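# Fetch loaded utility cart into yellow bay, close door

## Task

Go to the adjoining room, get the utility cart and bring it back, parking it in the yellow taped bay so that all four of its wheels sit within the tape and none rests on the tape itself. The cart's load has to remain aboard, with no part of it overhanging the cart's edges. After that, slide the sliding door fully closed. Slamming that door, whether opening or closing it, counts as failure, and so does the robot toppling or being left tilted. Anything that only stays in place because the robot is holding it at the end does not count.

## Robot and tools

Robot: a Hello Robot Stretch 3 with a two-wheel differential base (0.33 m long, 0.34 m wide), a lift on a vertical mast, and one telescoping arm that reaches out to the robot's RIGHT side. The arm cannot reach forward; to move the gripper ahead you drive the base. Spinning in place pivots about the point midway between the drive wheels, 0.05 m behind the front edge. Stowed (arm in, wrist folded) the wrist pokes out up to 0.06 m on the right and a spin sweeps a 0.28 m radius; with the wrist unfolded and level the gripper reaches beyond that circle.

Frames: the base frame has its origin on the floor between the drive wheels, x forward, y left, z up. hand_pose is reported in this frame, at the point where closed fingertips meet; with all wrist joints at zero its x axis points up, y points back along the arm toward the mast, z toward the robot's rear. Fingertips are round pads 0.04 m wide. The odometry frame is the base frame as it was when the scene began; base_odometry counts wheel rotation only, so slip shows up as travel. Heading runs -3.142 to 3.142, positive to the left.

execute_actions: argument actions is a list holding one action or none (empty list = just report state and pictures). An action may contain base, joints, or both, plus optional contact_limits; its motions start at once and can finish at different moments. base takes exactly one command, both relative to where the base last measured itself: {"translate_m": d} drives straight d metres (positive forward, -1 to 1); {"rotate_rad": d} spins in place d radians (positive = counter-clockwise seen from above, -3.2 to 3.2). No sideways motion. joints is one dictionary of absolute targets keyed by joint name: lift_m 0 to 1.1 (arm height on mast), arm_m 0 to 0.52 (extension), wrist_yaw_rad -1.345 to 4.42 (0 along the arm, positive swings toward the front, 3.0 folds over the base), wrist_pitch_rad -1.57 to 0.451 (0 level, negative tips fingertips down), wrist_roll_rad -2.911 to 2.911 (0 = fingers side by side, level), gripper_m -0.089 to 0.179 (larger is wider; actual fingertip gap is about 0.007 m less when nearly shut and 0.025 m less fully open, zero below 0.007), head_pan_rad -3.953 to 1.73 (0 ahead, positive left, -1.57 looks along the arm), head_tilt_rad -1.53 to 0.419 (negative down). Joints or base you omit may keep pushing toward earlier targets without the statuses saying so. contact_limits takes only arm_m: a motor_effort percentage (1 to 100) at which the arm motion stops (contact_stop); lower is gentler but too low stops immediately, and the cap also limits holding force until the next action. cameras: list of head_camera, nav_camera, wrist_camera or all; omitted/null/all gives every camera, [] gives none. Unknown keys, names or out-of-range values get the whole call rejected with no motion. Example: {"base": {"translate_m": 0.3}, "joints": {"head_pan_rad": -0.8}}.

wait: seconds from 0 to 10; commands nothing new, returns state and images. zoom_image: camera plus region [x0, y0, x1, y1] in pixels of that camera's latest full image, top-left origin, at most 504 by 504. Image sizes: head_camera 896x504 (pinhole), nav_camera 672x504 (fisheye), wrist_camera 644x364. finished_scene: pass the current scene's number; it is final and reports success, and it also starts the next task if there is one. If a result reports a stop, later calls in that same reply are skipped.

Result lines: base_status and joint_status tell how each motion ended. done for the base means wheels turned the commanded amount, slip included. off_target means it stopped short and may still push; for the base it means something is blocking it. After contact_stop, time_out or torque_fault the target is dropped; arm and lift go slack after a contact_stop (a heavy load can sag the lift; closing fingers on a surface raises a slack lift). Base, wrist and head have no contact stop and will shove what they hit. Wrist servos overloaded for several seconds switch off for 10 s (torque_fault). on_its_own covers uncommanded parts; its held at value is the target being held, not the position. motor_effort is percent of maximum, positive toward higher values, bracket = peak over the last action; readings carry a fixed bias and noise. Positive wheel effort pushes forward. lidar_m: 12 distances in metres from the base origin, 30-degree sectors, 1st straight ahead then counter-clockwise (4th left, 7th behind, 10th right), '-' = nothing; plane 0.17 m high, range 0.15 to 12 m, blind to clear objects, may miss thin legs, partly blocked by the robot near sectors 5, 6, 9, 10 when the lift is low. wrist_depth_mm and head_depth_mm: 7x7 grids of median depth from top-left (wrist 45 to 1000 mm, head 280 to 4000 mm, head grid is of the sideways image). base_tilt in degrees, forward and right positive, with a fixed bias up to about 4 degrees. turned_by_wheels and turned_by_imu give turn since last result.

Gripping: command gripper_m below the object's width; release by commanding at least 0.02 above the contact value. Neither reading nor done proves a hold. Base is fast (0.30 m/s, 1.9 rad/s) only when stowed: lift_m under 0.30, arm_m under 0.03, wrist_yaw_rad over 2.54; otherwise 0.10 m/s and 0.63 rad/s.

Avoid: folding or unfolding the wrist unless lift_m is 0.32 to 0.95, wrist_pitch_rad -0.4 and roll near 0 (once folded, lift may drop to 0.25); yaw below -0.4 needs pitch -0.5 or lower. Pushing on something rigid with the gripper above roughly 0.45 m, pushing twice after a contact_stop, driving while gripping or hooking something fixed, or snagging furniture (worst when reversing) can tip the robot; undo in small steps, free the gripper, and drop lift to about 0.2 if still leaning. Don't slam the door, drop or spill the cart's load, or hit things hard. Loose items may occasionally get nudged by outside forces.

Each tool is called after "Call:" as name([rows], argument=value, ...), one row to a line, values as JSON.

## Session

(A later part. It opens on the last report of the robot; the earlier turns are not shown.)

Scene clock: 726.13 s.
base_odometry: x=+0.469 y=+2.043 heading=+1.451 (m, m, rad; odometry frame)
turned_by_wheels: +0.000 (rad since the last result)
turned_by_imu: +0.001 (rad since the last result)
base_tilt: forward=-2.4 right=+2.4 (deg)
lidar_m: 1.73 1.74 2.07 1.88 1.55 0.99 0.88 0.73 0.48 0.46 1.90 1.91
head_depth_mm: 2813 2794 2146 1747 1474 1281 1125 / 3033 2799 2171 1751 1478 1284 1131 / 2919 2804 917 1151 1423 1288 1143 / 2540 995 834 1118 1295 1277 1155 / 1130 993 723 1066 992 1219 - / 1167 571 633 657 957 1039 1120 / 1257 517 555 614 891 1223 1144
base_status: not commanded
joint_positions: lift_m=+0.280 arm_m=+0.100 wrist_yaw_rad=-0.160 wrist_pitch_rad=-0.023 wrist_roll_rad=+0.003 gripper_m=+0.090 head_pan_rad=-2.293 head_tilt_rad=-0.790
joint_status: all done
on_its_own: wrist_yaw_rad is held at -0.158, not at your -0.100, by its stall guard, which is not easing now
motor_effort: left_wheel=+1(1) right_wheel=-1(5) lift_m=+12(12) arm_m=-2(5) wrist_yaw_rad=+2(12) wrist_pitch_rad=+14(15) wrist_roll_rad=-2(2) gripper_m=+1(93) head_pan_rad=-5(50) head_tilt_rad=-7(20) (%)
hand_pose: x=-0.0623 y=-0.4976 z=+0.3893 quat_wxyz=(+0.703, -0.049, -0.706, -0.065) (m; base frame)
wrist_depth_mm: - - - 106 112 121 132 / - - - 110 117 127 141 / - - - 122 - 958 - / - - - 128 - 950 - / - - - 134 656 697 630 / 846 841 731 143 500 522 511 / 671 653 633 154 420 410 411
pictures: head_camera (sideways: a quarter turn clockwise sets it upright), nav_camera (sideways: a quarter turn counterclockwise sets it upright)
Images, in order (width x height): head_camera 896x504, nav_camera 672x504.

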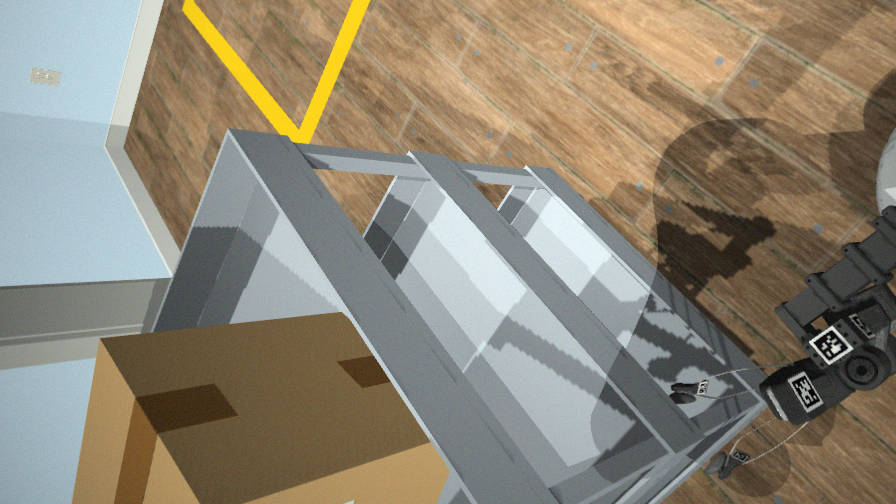

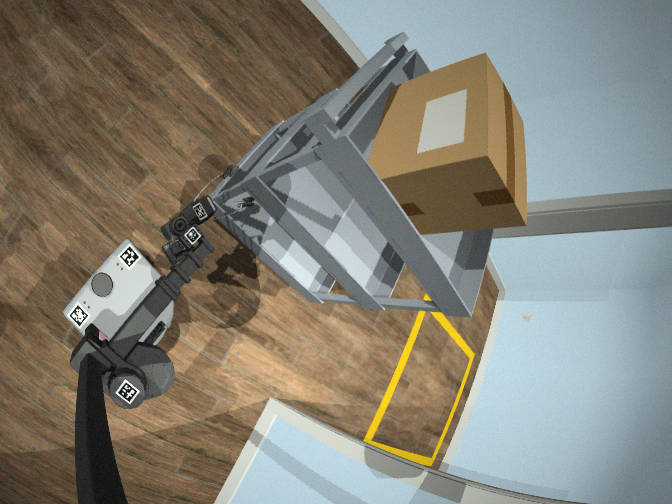

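Call:
execute_actions([
  {"joints":{"arm_m":0.0,"lift_m":0.33,"wrist_yaw_rad":-0.1}},
], cameras=[])

Call:
execute_actions([
  {"base":{"rotate_rad":0.4},"joints":{"wrist_yaw_rad":1.57,"gripper_m":0.02,"head_pan_rad":-2.6,"head_tilt_rad":-0.7}},
])

Scene clock: 749.87 s.
base_odometry: x=+0.469 y=+2.043 heading=+1.451 (m, m, rad; odometry frame)
turned_by_wheels: +0.000 (rad since the last result)
turned_by_imu: +0.001 (rad since the last result)
base_tilt: forward=-2.4 right=+2.3 (deg)
lidar_m: 1.73 1.74 2.07 1.88 1.55 0.99 0.88 0.73 0.48 0.46 1.90 1.91
head_depth_mm: 2822 2758 2141 1768 1484 1281 1132 / 2969 2810 2136 1768 1483 1291 1135 / 2922 2784 917 1153 1421 1284 1145 / 2579 995 832 1121 1290 1268 1154 / 1133 994 725 1067 995 1216 1158 / 1168 572 635 658 951 1033 1156 / 1263 518 554 616 892 1231 1147
base_status: not commanded
joint_positions: lift_m=+0.329 arm_m=+0.002 wrist_yaw_rad=-0.101 wrist_pitch_rad=-0.021 wrist_roll_rad=+0.003 gripper_m=+0.090 head_pan_rad=-2.293 head_tilt_rad=-0.790
joint_status: all done
joint sent to its limit — the command would take arm_m past its lower limit, so that joint was sent only as far as its limit.
motor_effort: left_wheel=+1(1) right_wheel=-1(2) lift_m=+29(31) arm_m=-2(3) wrist_yaw_rad=+2(4) wrist_pitch_rad=+13(14) wrist_roll_rad=-2(1) gripper_m=+0(1) head_pan_rad=-4(4) head_tilt_rad=-6(6) (%)
hand_pose: x=-0.0473 y=-0.4014 z=+0.4387 quat_wxyz=(+0.705, -0.028, -0.707, -0.043) (m; base frame)
wrist_depth_mm: - - - 204 - 924 812 / - - - 206 211 225 242 / - - - 213 221 232 252 / - - - 632 - - - / - - - 680 765 762 932 / 956 930 852 514 615 618 594 / 736 720 711 401 487 481 478
pictures: none
No camera images: the call's "cameras" was empty. Leave "cameras" out to get every camera's image.

Scene clock: 751.70 s.
base_odometry: x=+0.469 y=+2.043 heading=+1.851 (m, m, rad; odometry frame)
turned_by_wheels: +0.400 (rad since the last result)
turned_by_imu: +0.402 (rad since the last result)
base_tilt: forward=-2.3 right=+2.4 (deg)
lidar_m: 1.73 1.97 1.88 1.88 1.05 0.88 1.04 0.51 0.46 1.89 2.04 1.73
head_depth_mm: 2916 3124 2458 1916 1577 1337 1153 / 2772 3120 904 1810 1502 1332 1165 / 2518 2816 951 1152 1277 1314 1161 / 1114 1192 884 765 1034 1240 1170 / 1216 617 639 680 1010 1117 1127 / 1365 591 555 625 963 876 1126 / 1548 599 557 688 615 1261 1174
base_status: done
joint_positions: lift_m=+0.329 arm_m=+0.002 wrist_yaw_rad=+1.568 wrist_pitch_rad=-0.021 wrist_roll_rad=+0.003 gripper_m=+0.020 head_pan_rad=-2.593 head_tilt_rad=-0.705
joint_status: all done
motor_effort: left_wheel=-2(4) right_wheel=+2(5) lift_m=+30(30) arm_m=-3(2) wrist_yaw_rad=+3(4) wrist_pitch_rad=+13(13) wrist_roll_rad=-1(1) gripper_m=+0(91) head_pan_rad=-4(32) head_tilt_rad=+3(13) (%)
hand_pose: x=+0.2343 y=-0.1478 z=+0.4387 quat_wxyz=(+0.506, +0.505, -0.496, +0.493) (m; base frame)
wrist_depth_mm: - - - - - - - / - - - - - - - / - - - - - - - / - - - - - - - / - - - - - - - / 976 913 923 850 860 852 835 / 749 718 696 701 680 666 667
pictures: head_camera (sideways: a quarter turn clockwise sets it upright), nav_camera (sideways: a quarter turn counterclockwise sets it upright), wrist_camera
Images, in order (width x height): head_camera 896x504, nav_camera 672x504, wrist_camera 644x364.

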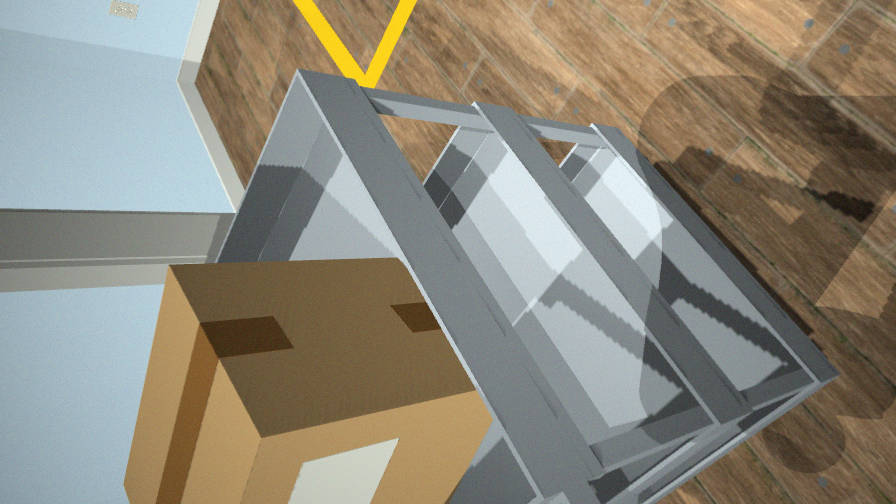

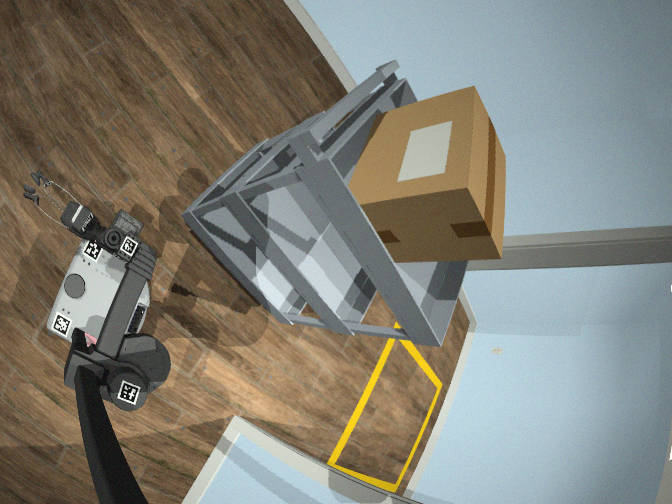

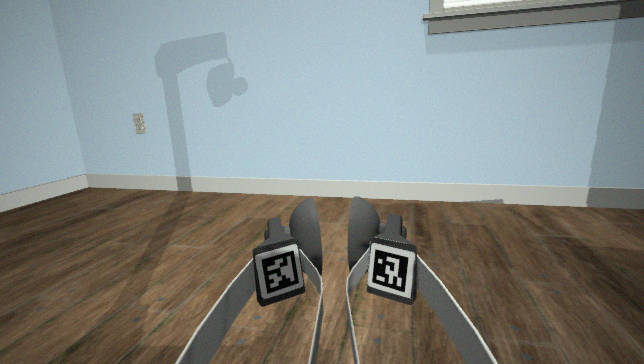

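Call:
execute_actions([
  {"base":{"translate_m":-0.65},"joints":{"head_pan_rad":-2.9,"head_tilt_rad":-0.8}},
])

Scene clock: 763.20 s.
base_odometry: x=+0.649 y=+1.419 heading=+1.851 (m, m, rad; odometry frame)
turned_by_wheels: +0.000 (rad since the last result)
turned_by_imu: +0.002 (rad since the last result)
base_tilt: forward=-2.3 right=+2.3 (deg)
lidar_m: 2.36 2.39 2.03 0.56 0.31 0.34 2.41 2.05 0.27 0.27 0.32 0.55
head_depth_mm: 2080 2360 2147 1750 1482 1274 1148 / 2193 2476 2163 1736 1486 1279 1167 / 2293 2540 2166 1760 1486 1283 1171 / 2412 2685 2167 1782 1490 1286 1160 / 2548 2757 2197 1782 1494 1288 1141 / 2320 2506 2183 1784 1497 1297 1142 / 2065 2260 2182 1774 1500 1304 689
base_status: done
joint_positions: lift_m=+0.329 arm_m=+0.002 wrist_yaw_rad=+1.568 wrist_pitch_rad=-0.021 wrist_roll_rad=+0.003 gripper_m=+0.020 head_pan_rad=-2.893 head_tilt_rad=-0.790
joint_status: all done
motor_effort: left_wheel=-1(5) right_wheel=+2(2) lift_m=+29(29) arm_m=-2(2) wrist_yaw_rad=+3(3) wrist_pitch_rad=+13(13) wrist_roll_rad=-1(1) gripper_m=+0(1) head_pan_rad=-4(31) head_tilt_rad=-6(19) (%)
hand_pose: x=+0.2343 y=-0.1478 z=+0.4387 quat_wxyz=(+0.506, +0.505, -0.496, +0.493) (m; base frame)
wrist_depth_mm: - - - - - - 307 / - - - - - - 289 / - - - - - - 287 / - - - - - - - / - - - - - - - / 945 928 915 852 831 861 756 / 736 725 706 692 704 674 366
pictures: head_camera (sideways: a quarter turn clockwise sets it upright), nav_camera (sideways: a quarter turn counterclockwise sets it upright), wrist_camera
Images, in order (width x height): head_camera 896x504, nav_camera 672x504, wrist_camera 644x364.

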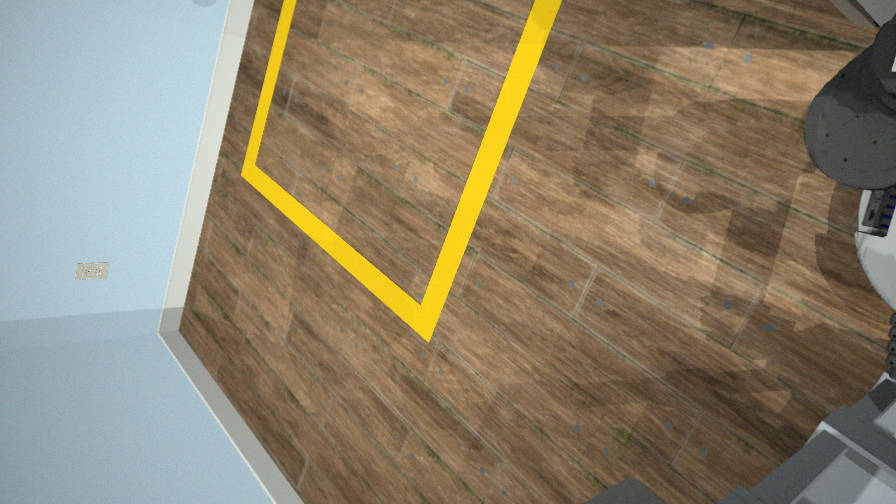

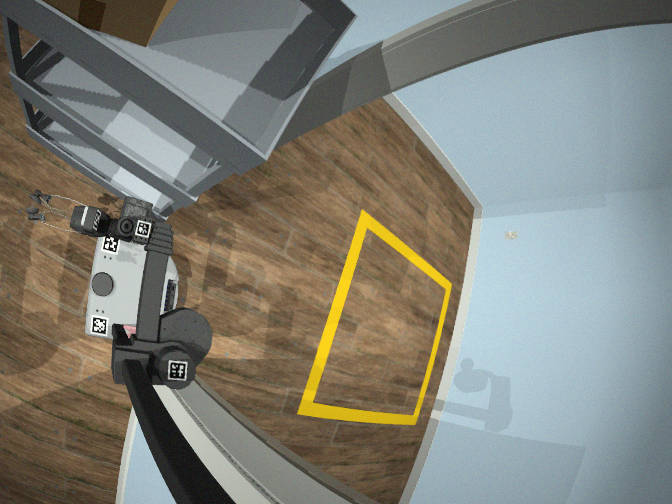

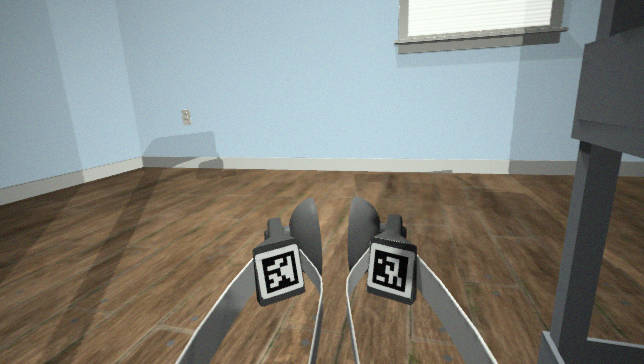

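Call:
execute_actions([
  {"base":{"translate_m":-0.08},"joints":{"head_pan_rad":-1.75,"head_tilt_rad":-1.25,"lift_m":0.28}},
])

Scene clock: 775.87 s.
base_odometry: x=+0.671 y=+1.342 heading=+1.851 (m, m, rad; odometry frame)
turned_by_wheels: +0.000 (rad since the last result)
turned_by_imu: +0.001 (rad since the last result)
base_tilt: forward=-2.4 right=+2.4 (deg)
lidar_m: 2.44 2.41 2.05 0.39 0.30 0.38 2.33 2.03 0.25 0.25 0.29 0.51
head_depth_mm: 834 1063 1394 1316 1241 - 785 / 1234 1201 1389 1320 1261 - - / 615 579 540 1309 - - 1101 / 614 571 531 851 - 1178 1115 / 618 572 537 853 1237 1188 1118 / 620 576 541 860 1273 1192 1126 / 624 576 543 866 1265 1193 1129
base_status: done
joint_positions: lift_m=+0.281 arm_m=+0.002 wrist_yaw_rad=+1.568 wrist_pitch_rad=-0.021 wrist_roll_rad=+0.003 gripper_m=+0.020 head_pan_rad=-1.757 head_tilt_rad=-1.235
joint_status: all done
motor_effort: left_wheel=-2(5) right_wheel=+1(3) lift_m=+11(26) arm_m=-2(3) wrist_yaw_rad=+2(3) wrist_pitch_rad=+13(13) wrist_roll_rad=-1(1) gripper_m=+0(0) head_pan_rad=+4(51) head_tilt_rad=-9(43) (%)
hand_pose: x=+0.2343 y=-0.1478 z=+0.3899 quat_wxyz=(+0.506, +0.505, -0.496, +0.493) (m; base frame)
wrist_depth_mm: - - - - - - 251 / - - - - - - 293 / - - - - - - - / - - - - - - - / - - - - - - - / 845 827 841 757 759 722 436 / 667 654 640 641 618 415 406
pictures: head_camera (sideways: a quarter turn clockwise sets it upright), nav_camera (sideways: a quarter turn counterclockwise sets it upright), wrist_camera
Images, in order (width x height): head_camera 896x504, nav_camera 672x504, wrist_camera 644x364.

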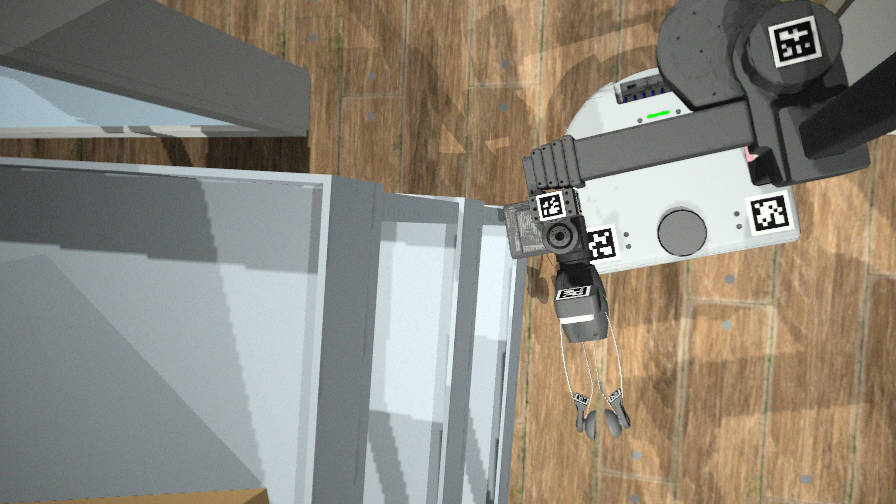

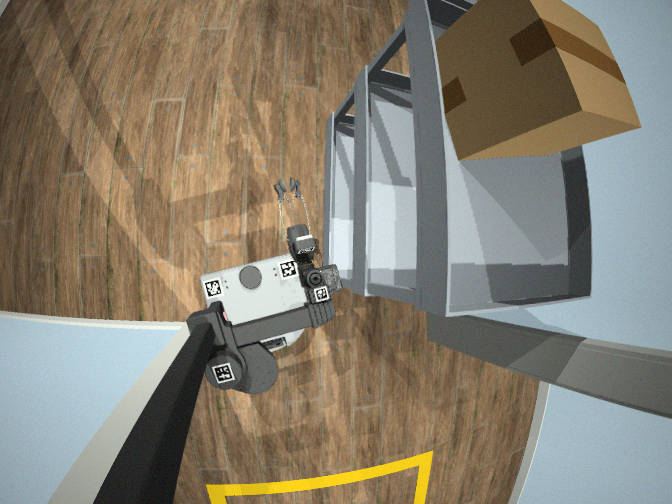

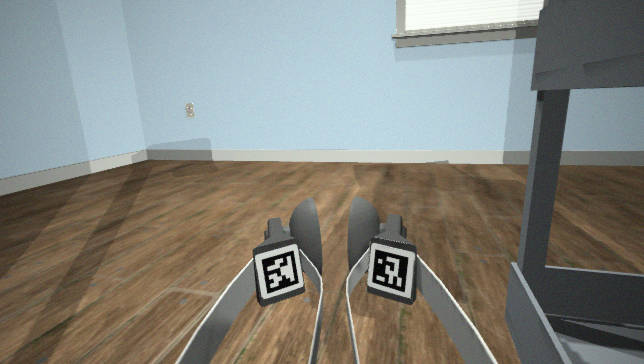

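Call:
execute_actions([
  {"joints":{"lift_m":0.34,"wrist_pitch_rad":-0.4}},
], cameras=[])

Call:
execute_actions([
  {"joints":{"wrist_yaw_rad":3.0}},
], cameras=["head_camera","nav_camera"])

Scene clock: 785.20 s.
base_odometry: x=+0.671 y=+1.342 heading=+1.851 (m, m, rad; odometry frame)
turned_by_wheels: +0.000 (rad since the last result)
turned_by_imu: +0.000 (rad since the last result)
base_tilt: forward=-2.4 right=+2.3 (deg)
lidar_m: 2.44 2.41 2.05 0.40 0.30 0.38 2.33 2.02 0.25 0.25 0.29 0.51
head_depth_mm: 835 1065 1407 1317 1241 - 782 / 1235 1205 1384 1325 1260 - - / 611 580 540 1312 - - 1108 / 615 570 530 847 - 1180 1119 / 618 574 537 857 1250 1188 1122 / 619 576 541 860 1266 1187 1122 / 623 576 542 865 1269 1191 1132
base_status: not commanded
joint_positions: lift_m=+0.339 arm_m=+0.002 wrist_yaw_rad=+1.568 wrist_pitch_rad=-0.414 wrist_roll_rad=+0.003 gripper_m=+0.020 head_pan_rad=-1.757 head_tilt_rad=-1.235
joint_status: all done
motor_effort: left_wheel=-2(2) right_wheel=+2(2) lift_m=+30(30) arm_m=-2(1) wrist_yaw_rad=+3(3) wrist_pitch_rad=+9(10) wrist_roll_rad=-1(1) gripper_m=+0(0) head_pan_rad=+5(5) head_tilt_rad=-9(9) (%)
hand_pose: x=+0.2035 y=-0.1478 z=+0.3529 quat_wxyz=(+0.593, +0.592, -0.388, +0.385) (m; base frame)
wrist_depth_mm: - - - - - - - / - - - - - - - / - - - - 965 879 913 / 846 814 792 775 768 482 458 / 674 663 654 662 638 432 415 / 574 557 570 539 526 390 359 / 486 487 480 475 470 327 311
pictures: none
No camera images: the call's "cameras" was empty. Leave "cameras" out to get every camera's image.

Scene clock: 786.93 s.
base_odometry: x=+0.671 y=+1.342 heading=+1.851 (m, m, rad; odometry frame)
turned_by_wheels: +0.000 (rad since the last result)
turned_by_imu: +0.000 (rad since the last result)
base_tilt: forward=-2.4 right=+2.4 (deg)
lidar_m: 2.44 2.41 2.05 0.39 0.30 0.38 2.33 2.03 0.25 0.25 0.29 0.51
head_depth_mm: 835 1058 1405 1312 1239 - 777 / 1230 1195 1384 1327 1261 - - / 615 580 541 1318 - - 1112 / 614 569 530 854 - 1181 1121 / 619 573 538 855 1247 1183 1121 / 622 574 541 860 1257 1190 1128 / 624 576 542 866 1258 1193 1126
base_status: not commanded
joint_positions: lift_m=+0.339 arm_m=+0.002 wrist_yaw_rad=+2.998 wrist_pitch_rad=-0.414 wrist_roll_rad=+0.003 gripper_m=+0.020 head_pan_rad=-1.757 head_tilt_rad=-1.235
joint_status: all done
motor_effort: left_wheel=-2(2) right_wheel=+1(2) lift_m=+30(30) arm_m=-2(1) wrist_yaw_rad=+4(5) wrist_pitch_rad=+9(9) wrist_roll_rad=-1(1) gripper_m=+0(1) head_pan_rad=+3(3) head_tilt_rad=-9(9) (%)
hand_pose: x=+0.0110 y=+0.0755 z=+0.3529 quat_wxyz=(+0.195, +0.701, +0.095, +0.679) (m; base frame)
wrist_depth_mm: 235 - 486 - - - - / 259 - 553 - - - - / 287 287 550 935 935 927 903 / 329 319 605 780 756 744 722 / 384 365 - 666 630 626 608 / 566 427 - 542 522 528 534 / 500 487 - - 467 467 464
pictures: head_camera (sideways: a quarter turn clockwise sets it upright), nav_camera (sideways: a quarter turn counterclockwise sets it upright)
Images, in order (width x height): head_camera 896x504, nav_camera 672x504.

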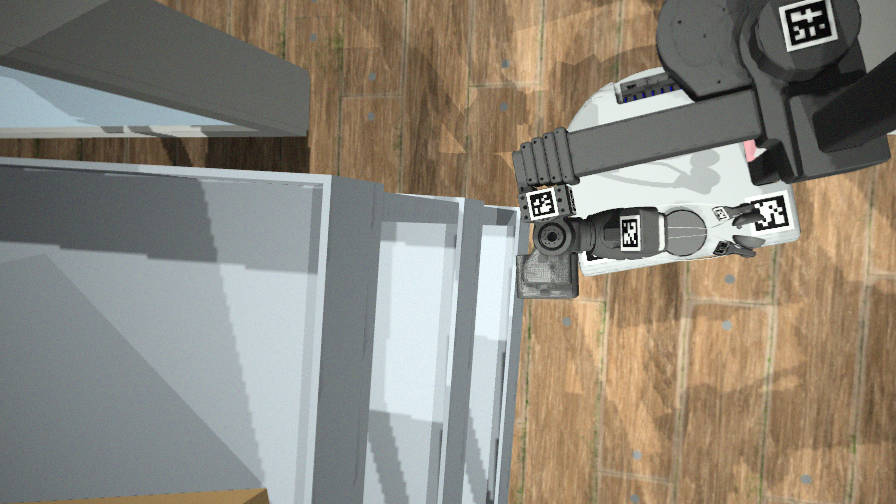

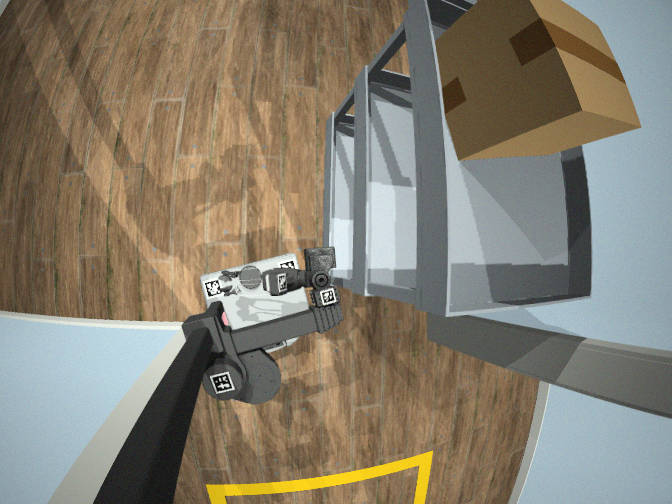

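Call:
execute_actions([
  {"base":{"translate_m":-0.15}},
], cameras=["head_camera","nav_camera"])

Scene clock: 791.73 s.
base_odometry: x=+0.713 y=+1.198 heading=+1.850 (m, m, rad; odometry frame)
turned_by_wheels: +0.000 (rad since the last result)
turned_by_imu: +0.001 (rad since the last result)
base_tilt: forward=-2.4 right=+2.4 (deg)
lidar_m: 2.59 2.45 2.09 0.23 0.26 2.19 2.19 1.99 0.74 0.25 0.25 0.43
head_depth_mm: 1612 1503 1412 1311 1236 - 1092 / 803 1105 1402 1317 1254 - - / 864 1106 1388 1325 - - 953 / 1649 1528 1416 1318 - 1182 1112 / 626 834 895 844 1236 1186 1124 / 621 575 527 776 1247 1183 1120 / 623 578 538 847 1245 1188 1123
base_status: done
joint_positions: lift_m=+0.339 arm_m=+0.002 wrist_yaw_rad=+2.998 wrist_pitch_rad=-0.415 wrist_roll_rad=+0.003 gripper_m=+0.020 head_pan_rad=-1.757 head_tilt_rad=-1.235
joint_status: not commanded
motor_effort: left_wheel=-2(6) right_wheel=+2(3) lift_m=+30(30) arm_m=-3(2) wrist_yaw_rad=+2(3) wrist_pitch_rad=+9(9) wrist_roll_rad=-1(1) gripper_m=+0(1) head_pan_rad=+4(4) head_tilt_rad=-9(9) (%)
hand_pose: x=+0.0109 y=+0.0755 z=+0.3529 quat_wxyz=(+0.195, +0.701, +0.096, +0.679) (m; base frame)
wrist_depth_mm: - - 255 415 - - - / - - 277 315 - - - / - - 309 329 933 919 927 / 849 808 341 362 755 730 715 / 683 654 - 540 649 621 606 / 569 564 - 532 526 528 523 / 498 490 - - 469 471 455
pictures: head_camera (sideways: a quarter turn clockwise sets it upright), nav_camera (sideways: a quarter turn counterclockwise sets it upright)
Images, in order (width x height): head_camera 896x504, nav_camera 672x504.

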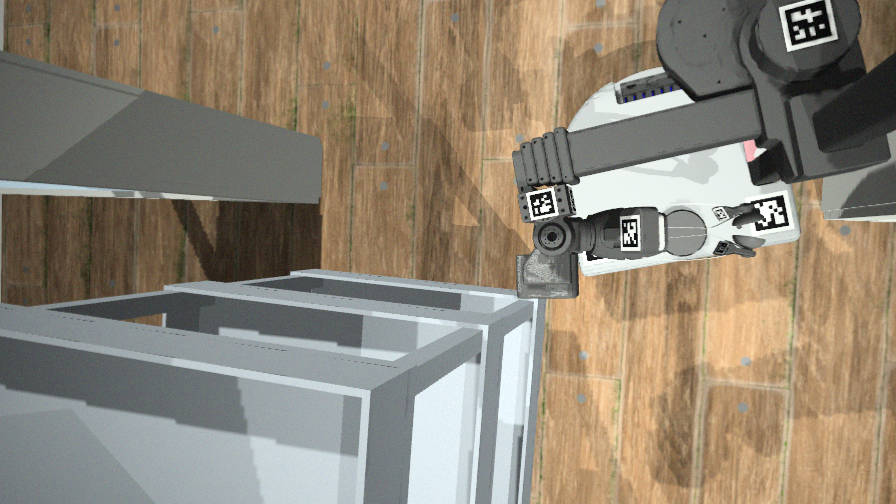

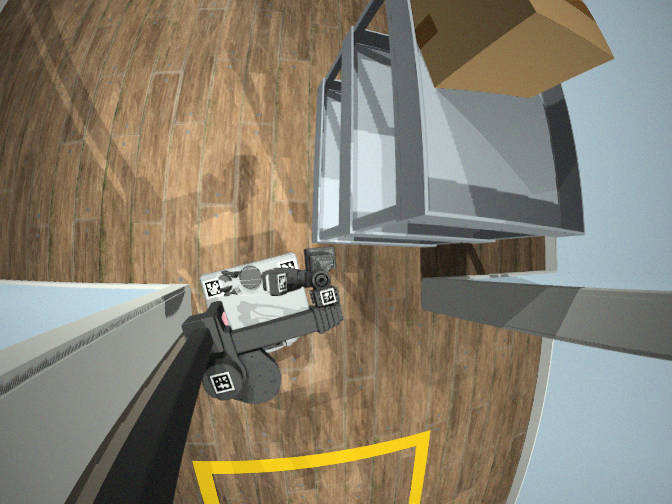

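Call:
execute_actions([
  {"base":{"translate_m":-0.33},"joints":{"head_pan_rad":-0.4,"head_tilt_rad":-0.9}},
])

Scene clock: 801.73 s.
base_odometry: x=+0.804 y=+0.880 heading=+1.850 (m, m, rad; odometry frame)
turned_by_wheels: +0.000 (rad since the last result)
turned_by_imu: +0.001 (rad since the last result)
base_tilt: forward=-2.4 right=+2.3 (deg)
lidar_m: 2.90 0.36 0.32 2.16 2.19 1.87 1.86 1.90 1.62 0.68 0.51 0.46
head_depth_mm: 668 786 706 962 1182 1223 1102 / 640 757 710 966 1129 1236 1118 / 718 791 728 926 1087 1210 1107 / 2501 2149 1789 1551 1394 1235 1111 / 2586 2290 1890 1610 1398 1238 1118 / 2581 2281 1900 1609 1401 1241 1116 / 2553 2326 1910 1622 1411 1250 949
base_status: done
joint_positions: lift_m=+0.339 arm_m=+0.002 wrist_yaw_rad=+2.998 wrist_pitch_rad=-0.415 wrist_roll_rad=+0.003 gripper_m=+0.020 head_pan_rad=-0.407 head_tilt_rad=-0.902
joint_status: all done
motor_effort: left_wheel=-2(5) right_wheel=+2(3) lift_m=+30(29) arm_m=-2(3) wrist_yaw_rad=+3(2) wrist_pitch_rad=+9(9) wrist_roll_rad=-1(1) gripper_m=+0(0) head_pan_rad=+4(51) head_tilt_rad=+1(29) (%)
hand_pose: x=+0.0108 y=+0.0755 z=+0.3529 quat_wxyz=(+0.195, +0.701, +0.096, +0.679) (m; base frame)
wrist_depth_mm: - - - - 592 306 300 / - - - - 592 331 327 / - - - 949 579 370 363 / 837 825 801 785 565 405 659 / 668 668 - 662 483 451 590 / 568 571 - 543 511 513 528 / 494 508 - - 470 468 455
pictures: head_camera (sideways: a quarter turn clockwise sets it upright), nav_camera (sideways: a quarter turn counterclockwise sets it upright), wrist_camera
Images, in order (width x height): head_camera 896x504, nav_camera 672x504, wrist_camera 644x364.

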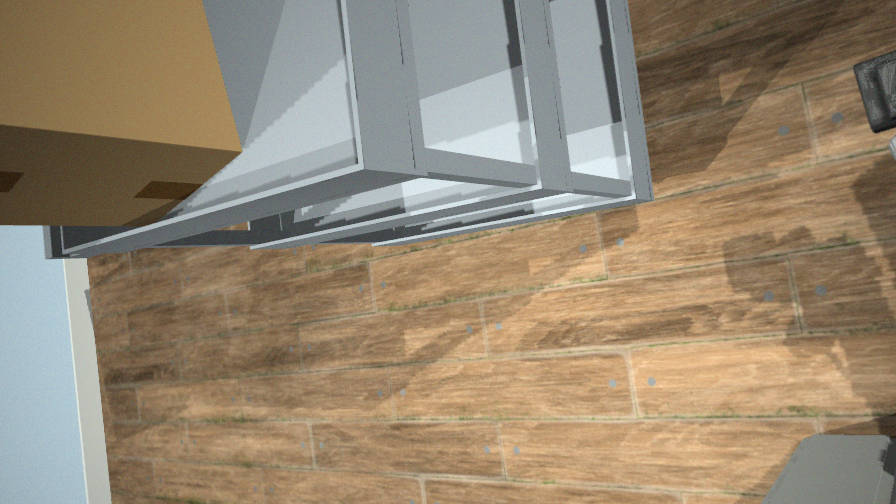

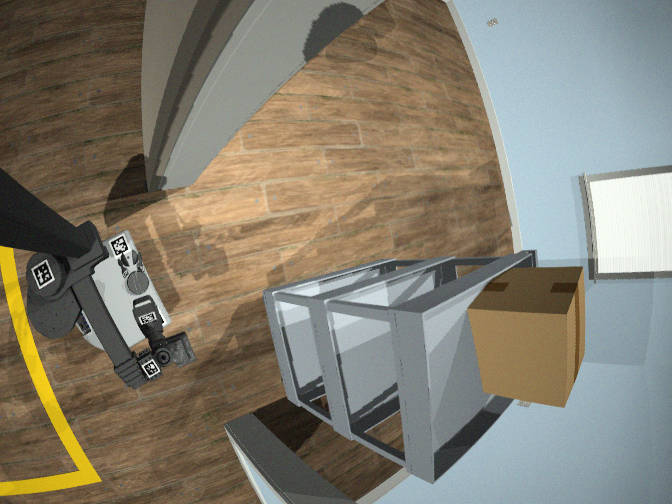

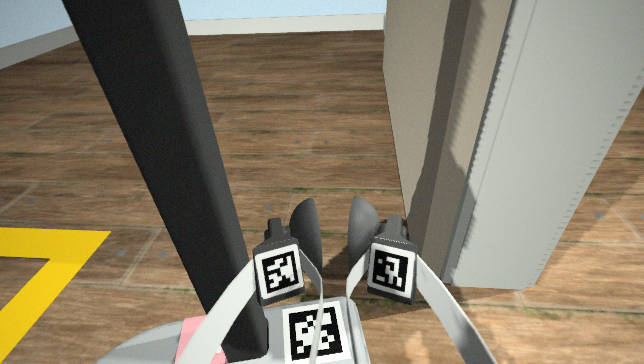

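Call:
execute_actions([
  {"base":{"rotate_rad":-0.25},"joints":{"wrist_yaw_rad":1.57,"gripper_m":0.09,"head_pan_rad":-0.3}},
], cameras=[])

Call:
execute_actions([
  {"joints":{"wrist_pitch_rad":0.0,"lift_m":0.27,"arm_m":0.03}},
])

Scene clock: 808.67 s.
base_odometry: x=+0.804 y=+0.880 heading=+1.600 (m, m, rad; odometry frame)
turned_by_wheels: -0.250 (rad since the last result)
turned_by_imu: -0.250 (rad since the last result)
base_tilt: forward=-2.4 right=+2.4 (deg)
lidar_m: 0.52 2.98 0.32 0.40 2.24 1.94 1.86 1.92 1.68 0.68 0.62 0.46
head_depth_mm: 784 849 682 1005 1270 1228 1102 / 720 816 710 1005 1227 1233 1119 / 676 790 713 987 1189 1236 1107 / 663 783 715 960 1231 1234 1109 / 793 869 1751 1569 1412 1238 1117 / 2597 2278 1875 1607 1406 1240 1108 / 2527 2310 1904 1609 1408 1247 1117
base_status: done
joint_positions: lift_m=+0.339 arm_m=+0.002 wrist_yaw_rad=+1.572 wrist_pitch_rad=-0.415 wrist_roll_rad=+0.003 gripper_m=+0.090 head_pan_rad=-0.307 head_tilt_rad=-0.902
joint_status: all done
motor_effort: left_wheel=+3(5) right_wheel=-3(5) lift_m=+30(30) arm_m=-2(2) wrist_yaw_rad=-3(3) wrist_pitch_rad=+9(9) wrist_roll_rad=-1(1) gripper_m=+0(93) head_pan_rad=+5(18) head_tilt_rad=+1(2) (%)
hand_pose: x=+0.2034 y=-0.1469 z=+0.3529 quat_wxyz=(+0.592, +0.593, -0.386, +0.386) (m; base frame)
wrist_depth_mm: - - - - - - - / - - - 953 871 816 - / - - - 741 648 634 565 / 815 814 781 455 448 445 443 / 680 678 673 622 587 594 576 / 577 564 533 552 532 526 525 / 499 486 480 475 469 462 458
pictures: none
No camera images: the call's "cameras" was empty. Leave "cameras" out to get every camera's image.

Scene clock: 810.13 s.
base_odometry: x=+0.804 y=+0.880 heading=+1.600 (m, m, rad; odometry frame)
turned_by_wheels: +0.000 (rad since the last result)
turned_by_imu: +0.000 (rad since the last result)
base_tilt: forward=-2.4 right=+2.3 (deg)
lidar_m: 0.52 3.01 0.32 0.40 2.23 1.94 1.86 1.92 1.68 0.68 0.62 0.46
head_depth_mm: 784 851 683 1000 1271 1235 1102 / 720 816 709 1003 1227 1233 1136 / 675 788 712 990 1182 1233 1107 / 664 780 712 953 1236 1238 1106 / 793 872 1766 1588 1395 1238 1116 / 2577 2300 1896 1619 1404 1237 1112 / 2540 2303 1885 1622 1409 1245 1115
base_status: not commanded
joint_positions: lift_m=+0.271 arm_m=+0.030 wrist_yaw_rad=+1.572 wrist_pitch_rad=-0.022 wrist_roll_rad=+0.003 gripper_m=+0.090 head_pan_rad=-0.307 head_tilt_rad=-0.902
joint_status: all done
motor_effort: left_wheel=+2(2) right_wheel=-3(4) lift_m=+11(28) arm_m=+4(5) wrist_yaw_rad=-1(2) wrist_pitch_rad=+14(16) wrist_roll_rad=-1(1) gripper_m=+1(1) head_pan_rad=+5(5) head_tilt_rad=+1(2) (%)
hand_pose: x=+0.2343 y=-0.1746 z=+0.3795 quat_wxyz=(+0.505, +0.506, -0.494, +0.494) (m; base frame)
wrist_depth_mm: - - - 331 325 324 324 / - - - 342 339 334 363 / - - - - - - - / - - - - 997 - - / - - - 720 719 673 607 / 844 828 758 407 399 400 394 / 645 645 641 473 414 412 406
pictures: head_camera (sideways: a quarter turn clockwise sets it upright), nav_camera (sideways: a quarter turn counterclockwise sets it upright), wrist_camera
Images, in order (width x height): head_camera 896x504, nav_camera 672x504, wrist_camera 644x364.

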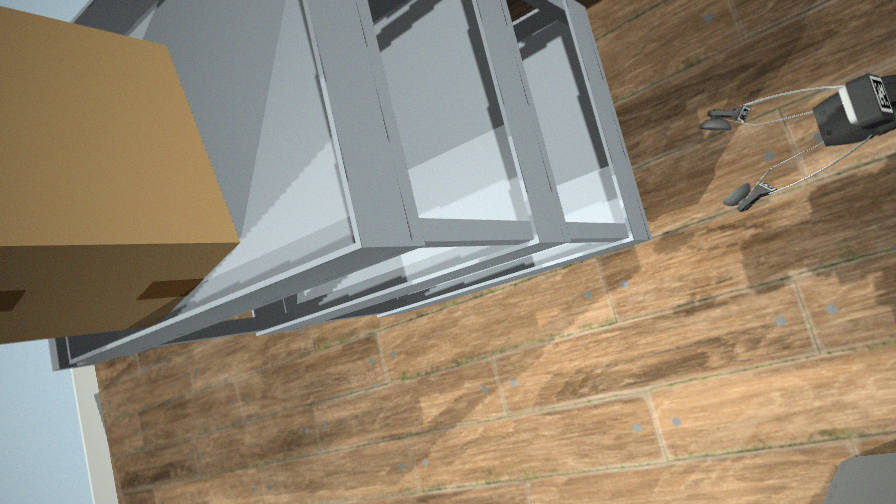

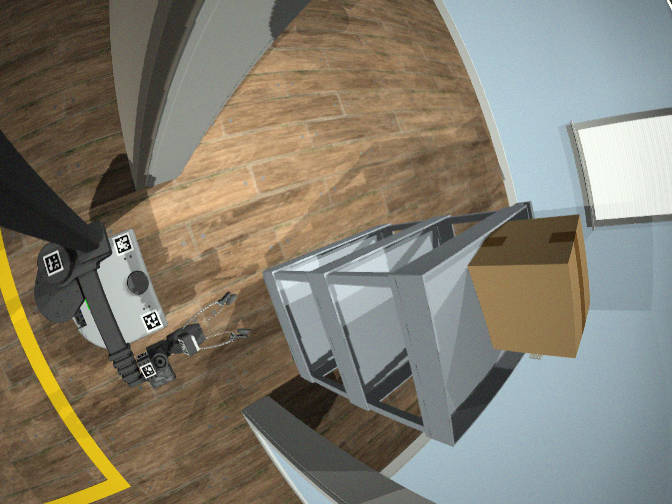

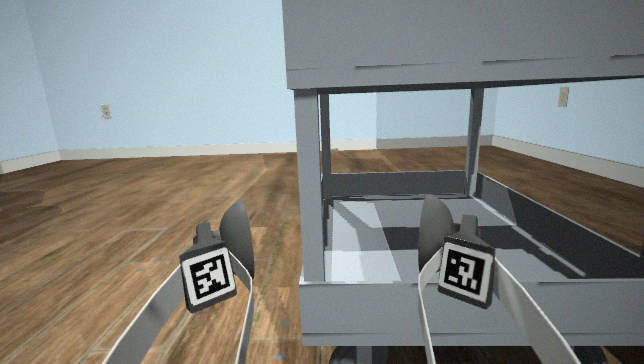

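Call:
execute_actions([
  {"base":{"translate_m":0.2},"joints":{"arm_m":0.005}},
], cameras=["wrist_camera"])

Call:
execute_actions([
  {"joints":{"gripper_m":-0.015}},
])

Scene clock: 815.83 s.
base_odometry: x=+0.798 y=+1.080 heading=+1.601 (m, m, rad; odometry frame)
turned_by_wheels: +0.000 (rad since the last result)
turned_by_imu: +0.000 (rad since the last result)
base_tilt: forward=-2.4 right=+2.4 (deg)
lidar_m: 0.53 2.79 0.33 0.31 0.32 2.15 2.06 2.13 1.68 0.66 0.34 0.28
head_depth_mm: 521 630 705 604 829 1108 1103 / 503 579 677 608 557 1056 1118 / 501 560 661 606 579 866 1106 / 560 665 708 969 1235 1221 1109 / 2434 866 1835 1601 1400 1238 1110 / 2445 2310 1885 1595 1396 1245 1113 / 2339 2307 1900 1622 1404 1245 1114
base_status: done
joint_positions: lift_m=+0.271 arm_m=+0.005 wrist_yaw_rad=+1.571 wrist_pitch_rad=-0.022 wrist_roll_rad=+0.003 gripper_m=+0.090 head_pan_rad=-0.307 head_tilt_rad=-0.902
joint_status: all done
motor_effort: left_wheel=+2(6) right_wheel=-3(3) lift_m=+11(11) arm_m=-3(3) wrist_yaw_rad=-1(2) wrist_pitch_rad=+14(14) wrist_roll_rad=-2(1) gripper_m=+1(0) head_pan_rad=+3(4) head_tilt_rad=+1(2) (%)
hand_pose: x=+0.2343 y=-0.1501 z=+0.3795 quat_wxyz=(+0.505, +0.506, -0.495, +0.494) (m; base frame)
wrist_depth_mm: - - - 148 146 145 143 / - - - 161 216 270 361 / - - - 168 - - - / - - - 174 - - - / - - - 182 729 698 593 / 833 809 772 526 494 496 501 / 638 627 625 408 405 397 394
pictures: wrist_camera
Images, in order (width x height): wrist_camera 644x364.

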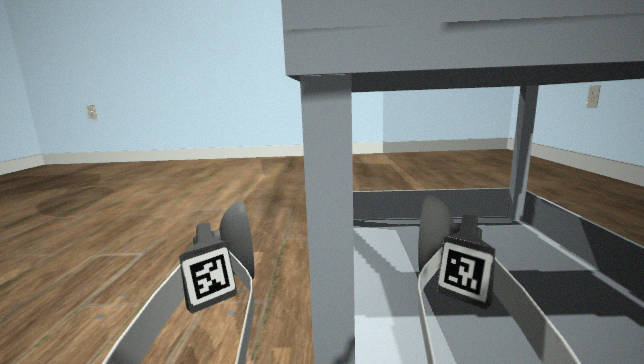

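Scene clock: 817.37 s.
base_odometry: x=+0.798 y=+1.080 heading=+1.600 (m, m, rad; odometry frame)
turned_by_wheels: +0.000 (rad since the last result)
turned_by_imu: +0.000 (rad since the last result)
base_tilt: forward=-2.4 right=+2.3 (deg)
lidar_m: 0.53 2.80 0.33 0.31 0.32 2.15 2.06 2.13 1.67 0.66 0.34 0.28
head_depth_mm: 523 630 707 602 827 1104 1099 / 504 581 678 605 559 1072 1120 / 502 563 664 607 577 819 1105 / 563 667 707 974 1232 1216 1112 / 2445 868 1834 1604 1390 1238 1111 / 2422 2307 1887 1614 1409 1243 1116 / 2365 2329 1902 1627 1404 1246 1112
base_status: not commanded
joint_positions: lift_m=+0.271 arm_m=+0.005 wrist_yaw_rad=+1.577 wrist_pitch_rad=-0.022 wrist_roll_rad=+0.003 gripper_m=-0.014 head_pan_rad=-0.307 head_tilt_rad=-0.902
joint_status: all done
motor_effort: left_wheel=+2(3) right_wheel=+3(3) lift_m=+11(11) arm_m=-2(2) wrist_yaw_rad=-9(9) wrist_pitch_rad=+14(14) wrist_roll_rad=-1(1) gripper_m=-17(99) head_pan_rad=+6(6) head_tilt_rad=+1(1) (%)
hand_pose: x=+0.2343 y=-0.1487 z=+0.3795 quat_wxyz=(+0.504, +0.508, -0.493, +0.495) (m; base frame)
wrist_depth_mm: - - - 149 147 145 144 / - - - 162 222 279 373 / - - - 169 - - - / - - - 175 - - - / - - - - 717 684 603 / 806 832 830 478 499 503 488 / 648 640 629 501 400 398 393
pictures: head_camera (sideways: a quarter turn clockwise sets it upright), nav_camera (sideways: a quarter turn counterclockwise sets it upright), wrist_camera
Images, in order (width x height): head_camera 896x504, nav_camera 672x504, wrist_camera 644x364.

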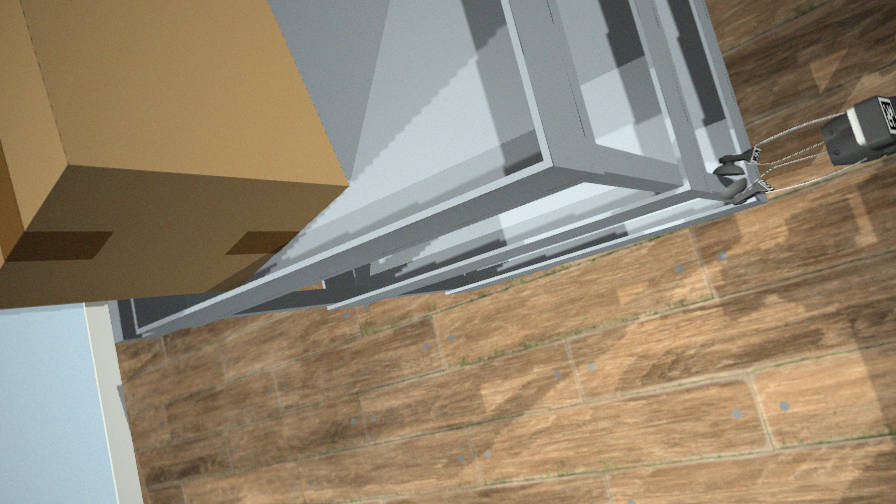

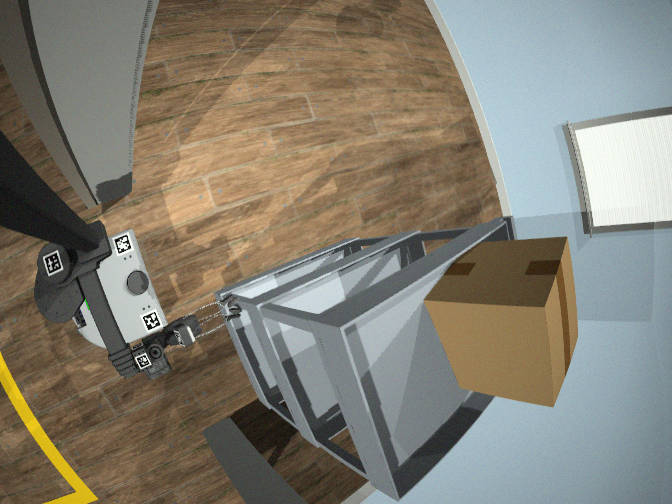

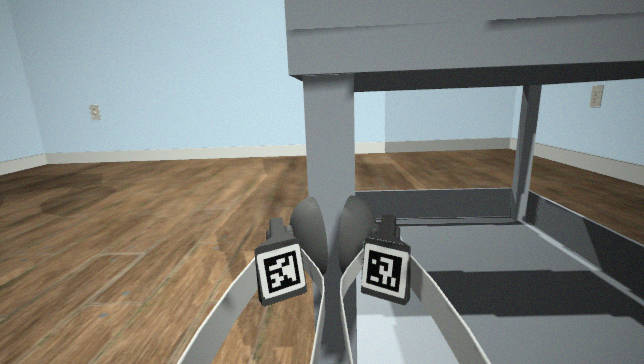

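I wasn't deep enough; regrip 0.045 further.

Call:
execute_actions([
  {"joints":{"gripper_m":0.09}},
], cameras=[])

Call:
execute_actions([
  {"base":{"translate_m":0.045}},
], cameras=[])

Call:
execute_actions([
  {"joints":{"gripper_m":-0.015}},
], cameras=["wrist_camera"])

Scene clock: 820.93 s.
base_odometry: x=+0.798 y=+1.080 heading=+1.601 (m, m, rad; odometry frame)
turned_by_wheels: +0.000 (rad since the last result)
turned_by_imu: +0.001 (rad since the last result)
base_tilt: forward=-2.3 right=+2.4 (deg)
lidar_m: 0.53 2.80 0.33 0.31 0.32 2.15 2.06 2.13 1.67 0.65 0.34 0.27
head_depth_mm: 520 629 705 603 829 1105 1101 / 502 579 675 605 559 1046 1121 / 501 560 665 607 580 872 1110 / 561 665 711 968 1233 1221 1105 / 2443 865 1852 1600 1396 1243 1114 / 2453 2295 1888 1614 1406 1238 1114 / 2367 2315 1893 1616 1408 1246 1117
base_status: not commanded
joint_positions: lift_m=+0.271 arm_m=+0.005 wrist_yaw_rad=+1.572 wrist_pitch_rad=-0.022 wrist_roll_rad=+0.003 gripper_m=+0.090 head_pan_rad=-0.307 head_tilt_rad=-0.902
joint_status: all done
motor_effort: left_wheel=+3(3) right_wheel=-2(4) lift_m=+11(11) arm_m=-2(2) wrist_yaw_rad=-3(8) wrist_pitch_rad=+14(14) wrist_roll_rad=-1(1) gripper_m=+1(91) head_pan_rad=+4(5) head_tilt_rad=+1(1) (%)
hand_pose: x=+0.2343 y=-0.1499 z=+0.3795 quat_wxyz=(+0.505, +0.506, -0.494, +0.494) (m; base frame)
wrist_depth_mm: - - - 148 146 145 143 / - - - 160 218 272 355 / - - - 167 - - - / - - - 175 - - - / - - - 182 710 670 593 / 850 830 756 520 501 503 491 / 641 624 634 407 403 395 389
pictures: none
No camera images: the call's "cameras" was empty. Leave "cameras" out to get every camera's image.

Scene clock: 822.60 s.
base_odometry: x=+0.796 y=+1.125 heading=+1.601 (m, m, rad; odometry frame)
turned_by_wheels: +0.000 (rad since the last result)
turned_by_imu: +0.000 (rad since the last result)
base_tilt: forward=-2.3 right=+2.4 (deg)
lidar_m: 0.54 2.75 2.25 0.31 0.32 2.19 2.11 2.18 1.68 0.65 0.28 0.24
head_depth_mm: 487 561 673 603 536 817 1098 / 467 516 641 606 528 802 1118 / 486 533 633 608 561 775 1086 / 544 642 697 974 1235 1211 1110 / 2446 2086 1837 1605 1397 1241 1111 / 2379 2291 1900 1612 1406 1240 1114 / 2324 2288 1902 1619 1404 1250 1113
base_status: done
joint_positions: lift_m=+0.271 arm_m=+0.005 wrist_yaw_rad=+1.572 wrist_pitch_rad=-0.022 wrist_roll_rad=+0.003 gripper_m=+0.090 head_pan_rad=-0.307 head_tilt_rad=-0.902
joint_status: not commanded
motor_effort: left_wheel=+2(5) right_wheel=-3(3) lift_m=+11(11) arm_m=-2(2) wrist_yaw_rad=-2(2) wrist_pitch_rad=+14(14) wrist_roll_rad=-1(1) gripper_m=+1(1) head_pan_rad=+4(4) head_tilt_rad=+1(1) (%)
hand_pose: x=+0.2343 y=-0.1499 z=+0.3796 quat_wxyz=(+0.505, +0.506, -0.494, +0.494) (m; base frame)
wrist_depth_mm: - - - 107 106 104 103 / - - - 117 218 270 355 / - - - 122 - - - / - - - 127 - - - / - - - 133 719 696 607 / 824 824 765 138 503 500 494 / 666 641 638 144 404 399 394
pictures: none
No camera images: the call's "cameras" was empty. Leave "cameras" out to get every camera's image.

Scene clock: 824.13 s.
base_odometry: x=+0.796 y=+1.125 heading=+1.601 (m, m, rad; odometry frame)
turned_by_wheels: +0.000 (rad since the last result)
turned_by_imu: +0.001 (rad since the last result)
base_tilt: forward=-2.3 right=+2.4 (deg)
lidar_m: 0.54 2.75 2.25 0.31 0.32 2.19 2.11 2.18 1.68 0.66 0.27 0.24
head_depth_mm: 482 557 673 604 535 816 1098 / 465 512 635 605 528 790 1119 / 486 530 631 607 560 779 1096 / 544 642 698 972 1229 1217 1118 / 2464 888 1842 1600 1395 1238 1109 / 2401 2274 1889 1613 1412 1245 1115 / 2322 2286 1893 1627 1409 1250 1119
base_status: not commanded
joint_positions: lift_m=+0.271 arm_m=+0.005 wrist_yaw_rad=+1.573 wrist_pitch_rad=-0.022 wrist_roll_rad=+0.003 gripper_m=-0.014 head_pan_rad=-0.307 head_tilt_rad=-0.902
joint_status: all done
motor_effort: left_wheel=+2(3) right_wheel=-15(14) lift_m=+12(12) arm_m=-2(2) wrist_yaw_rad=-4(6) wrist_pitch_rad=+13(13) wrist_roll_rad=-1(1) gripper_m=-22(100) head_pan_rad=+4(5) head_tilt_rad=+1(2) (%)
hand_pose: x=+0.2343 y=-0.1497 z=+0.3795 quat_wxyz=(+0.505, +0.507, -0.494, +0.494) (m; base frame)
wrist_depth_mm: - - - 105 103 102 101 / - - - 114 216 268 350 / - - - 118 - - - / - - - 124 - - - / - - - 128 746 672 608 / 841 818 801 135 498 505 493 / 642 643 626 142 405 398 397
pictures: wrist_camera
Images, in order (width x height): wrist_camera 644x364.

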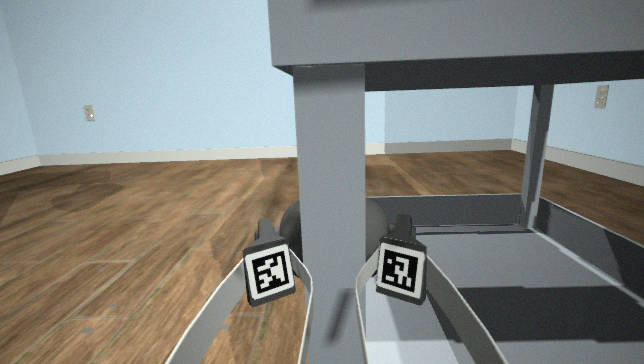

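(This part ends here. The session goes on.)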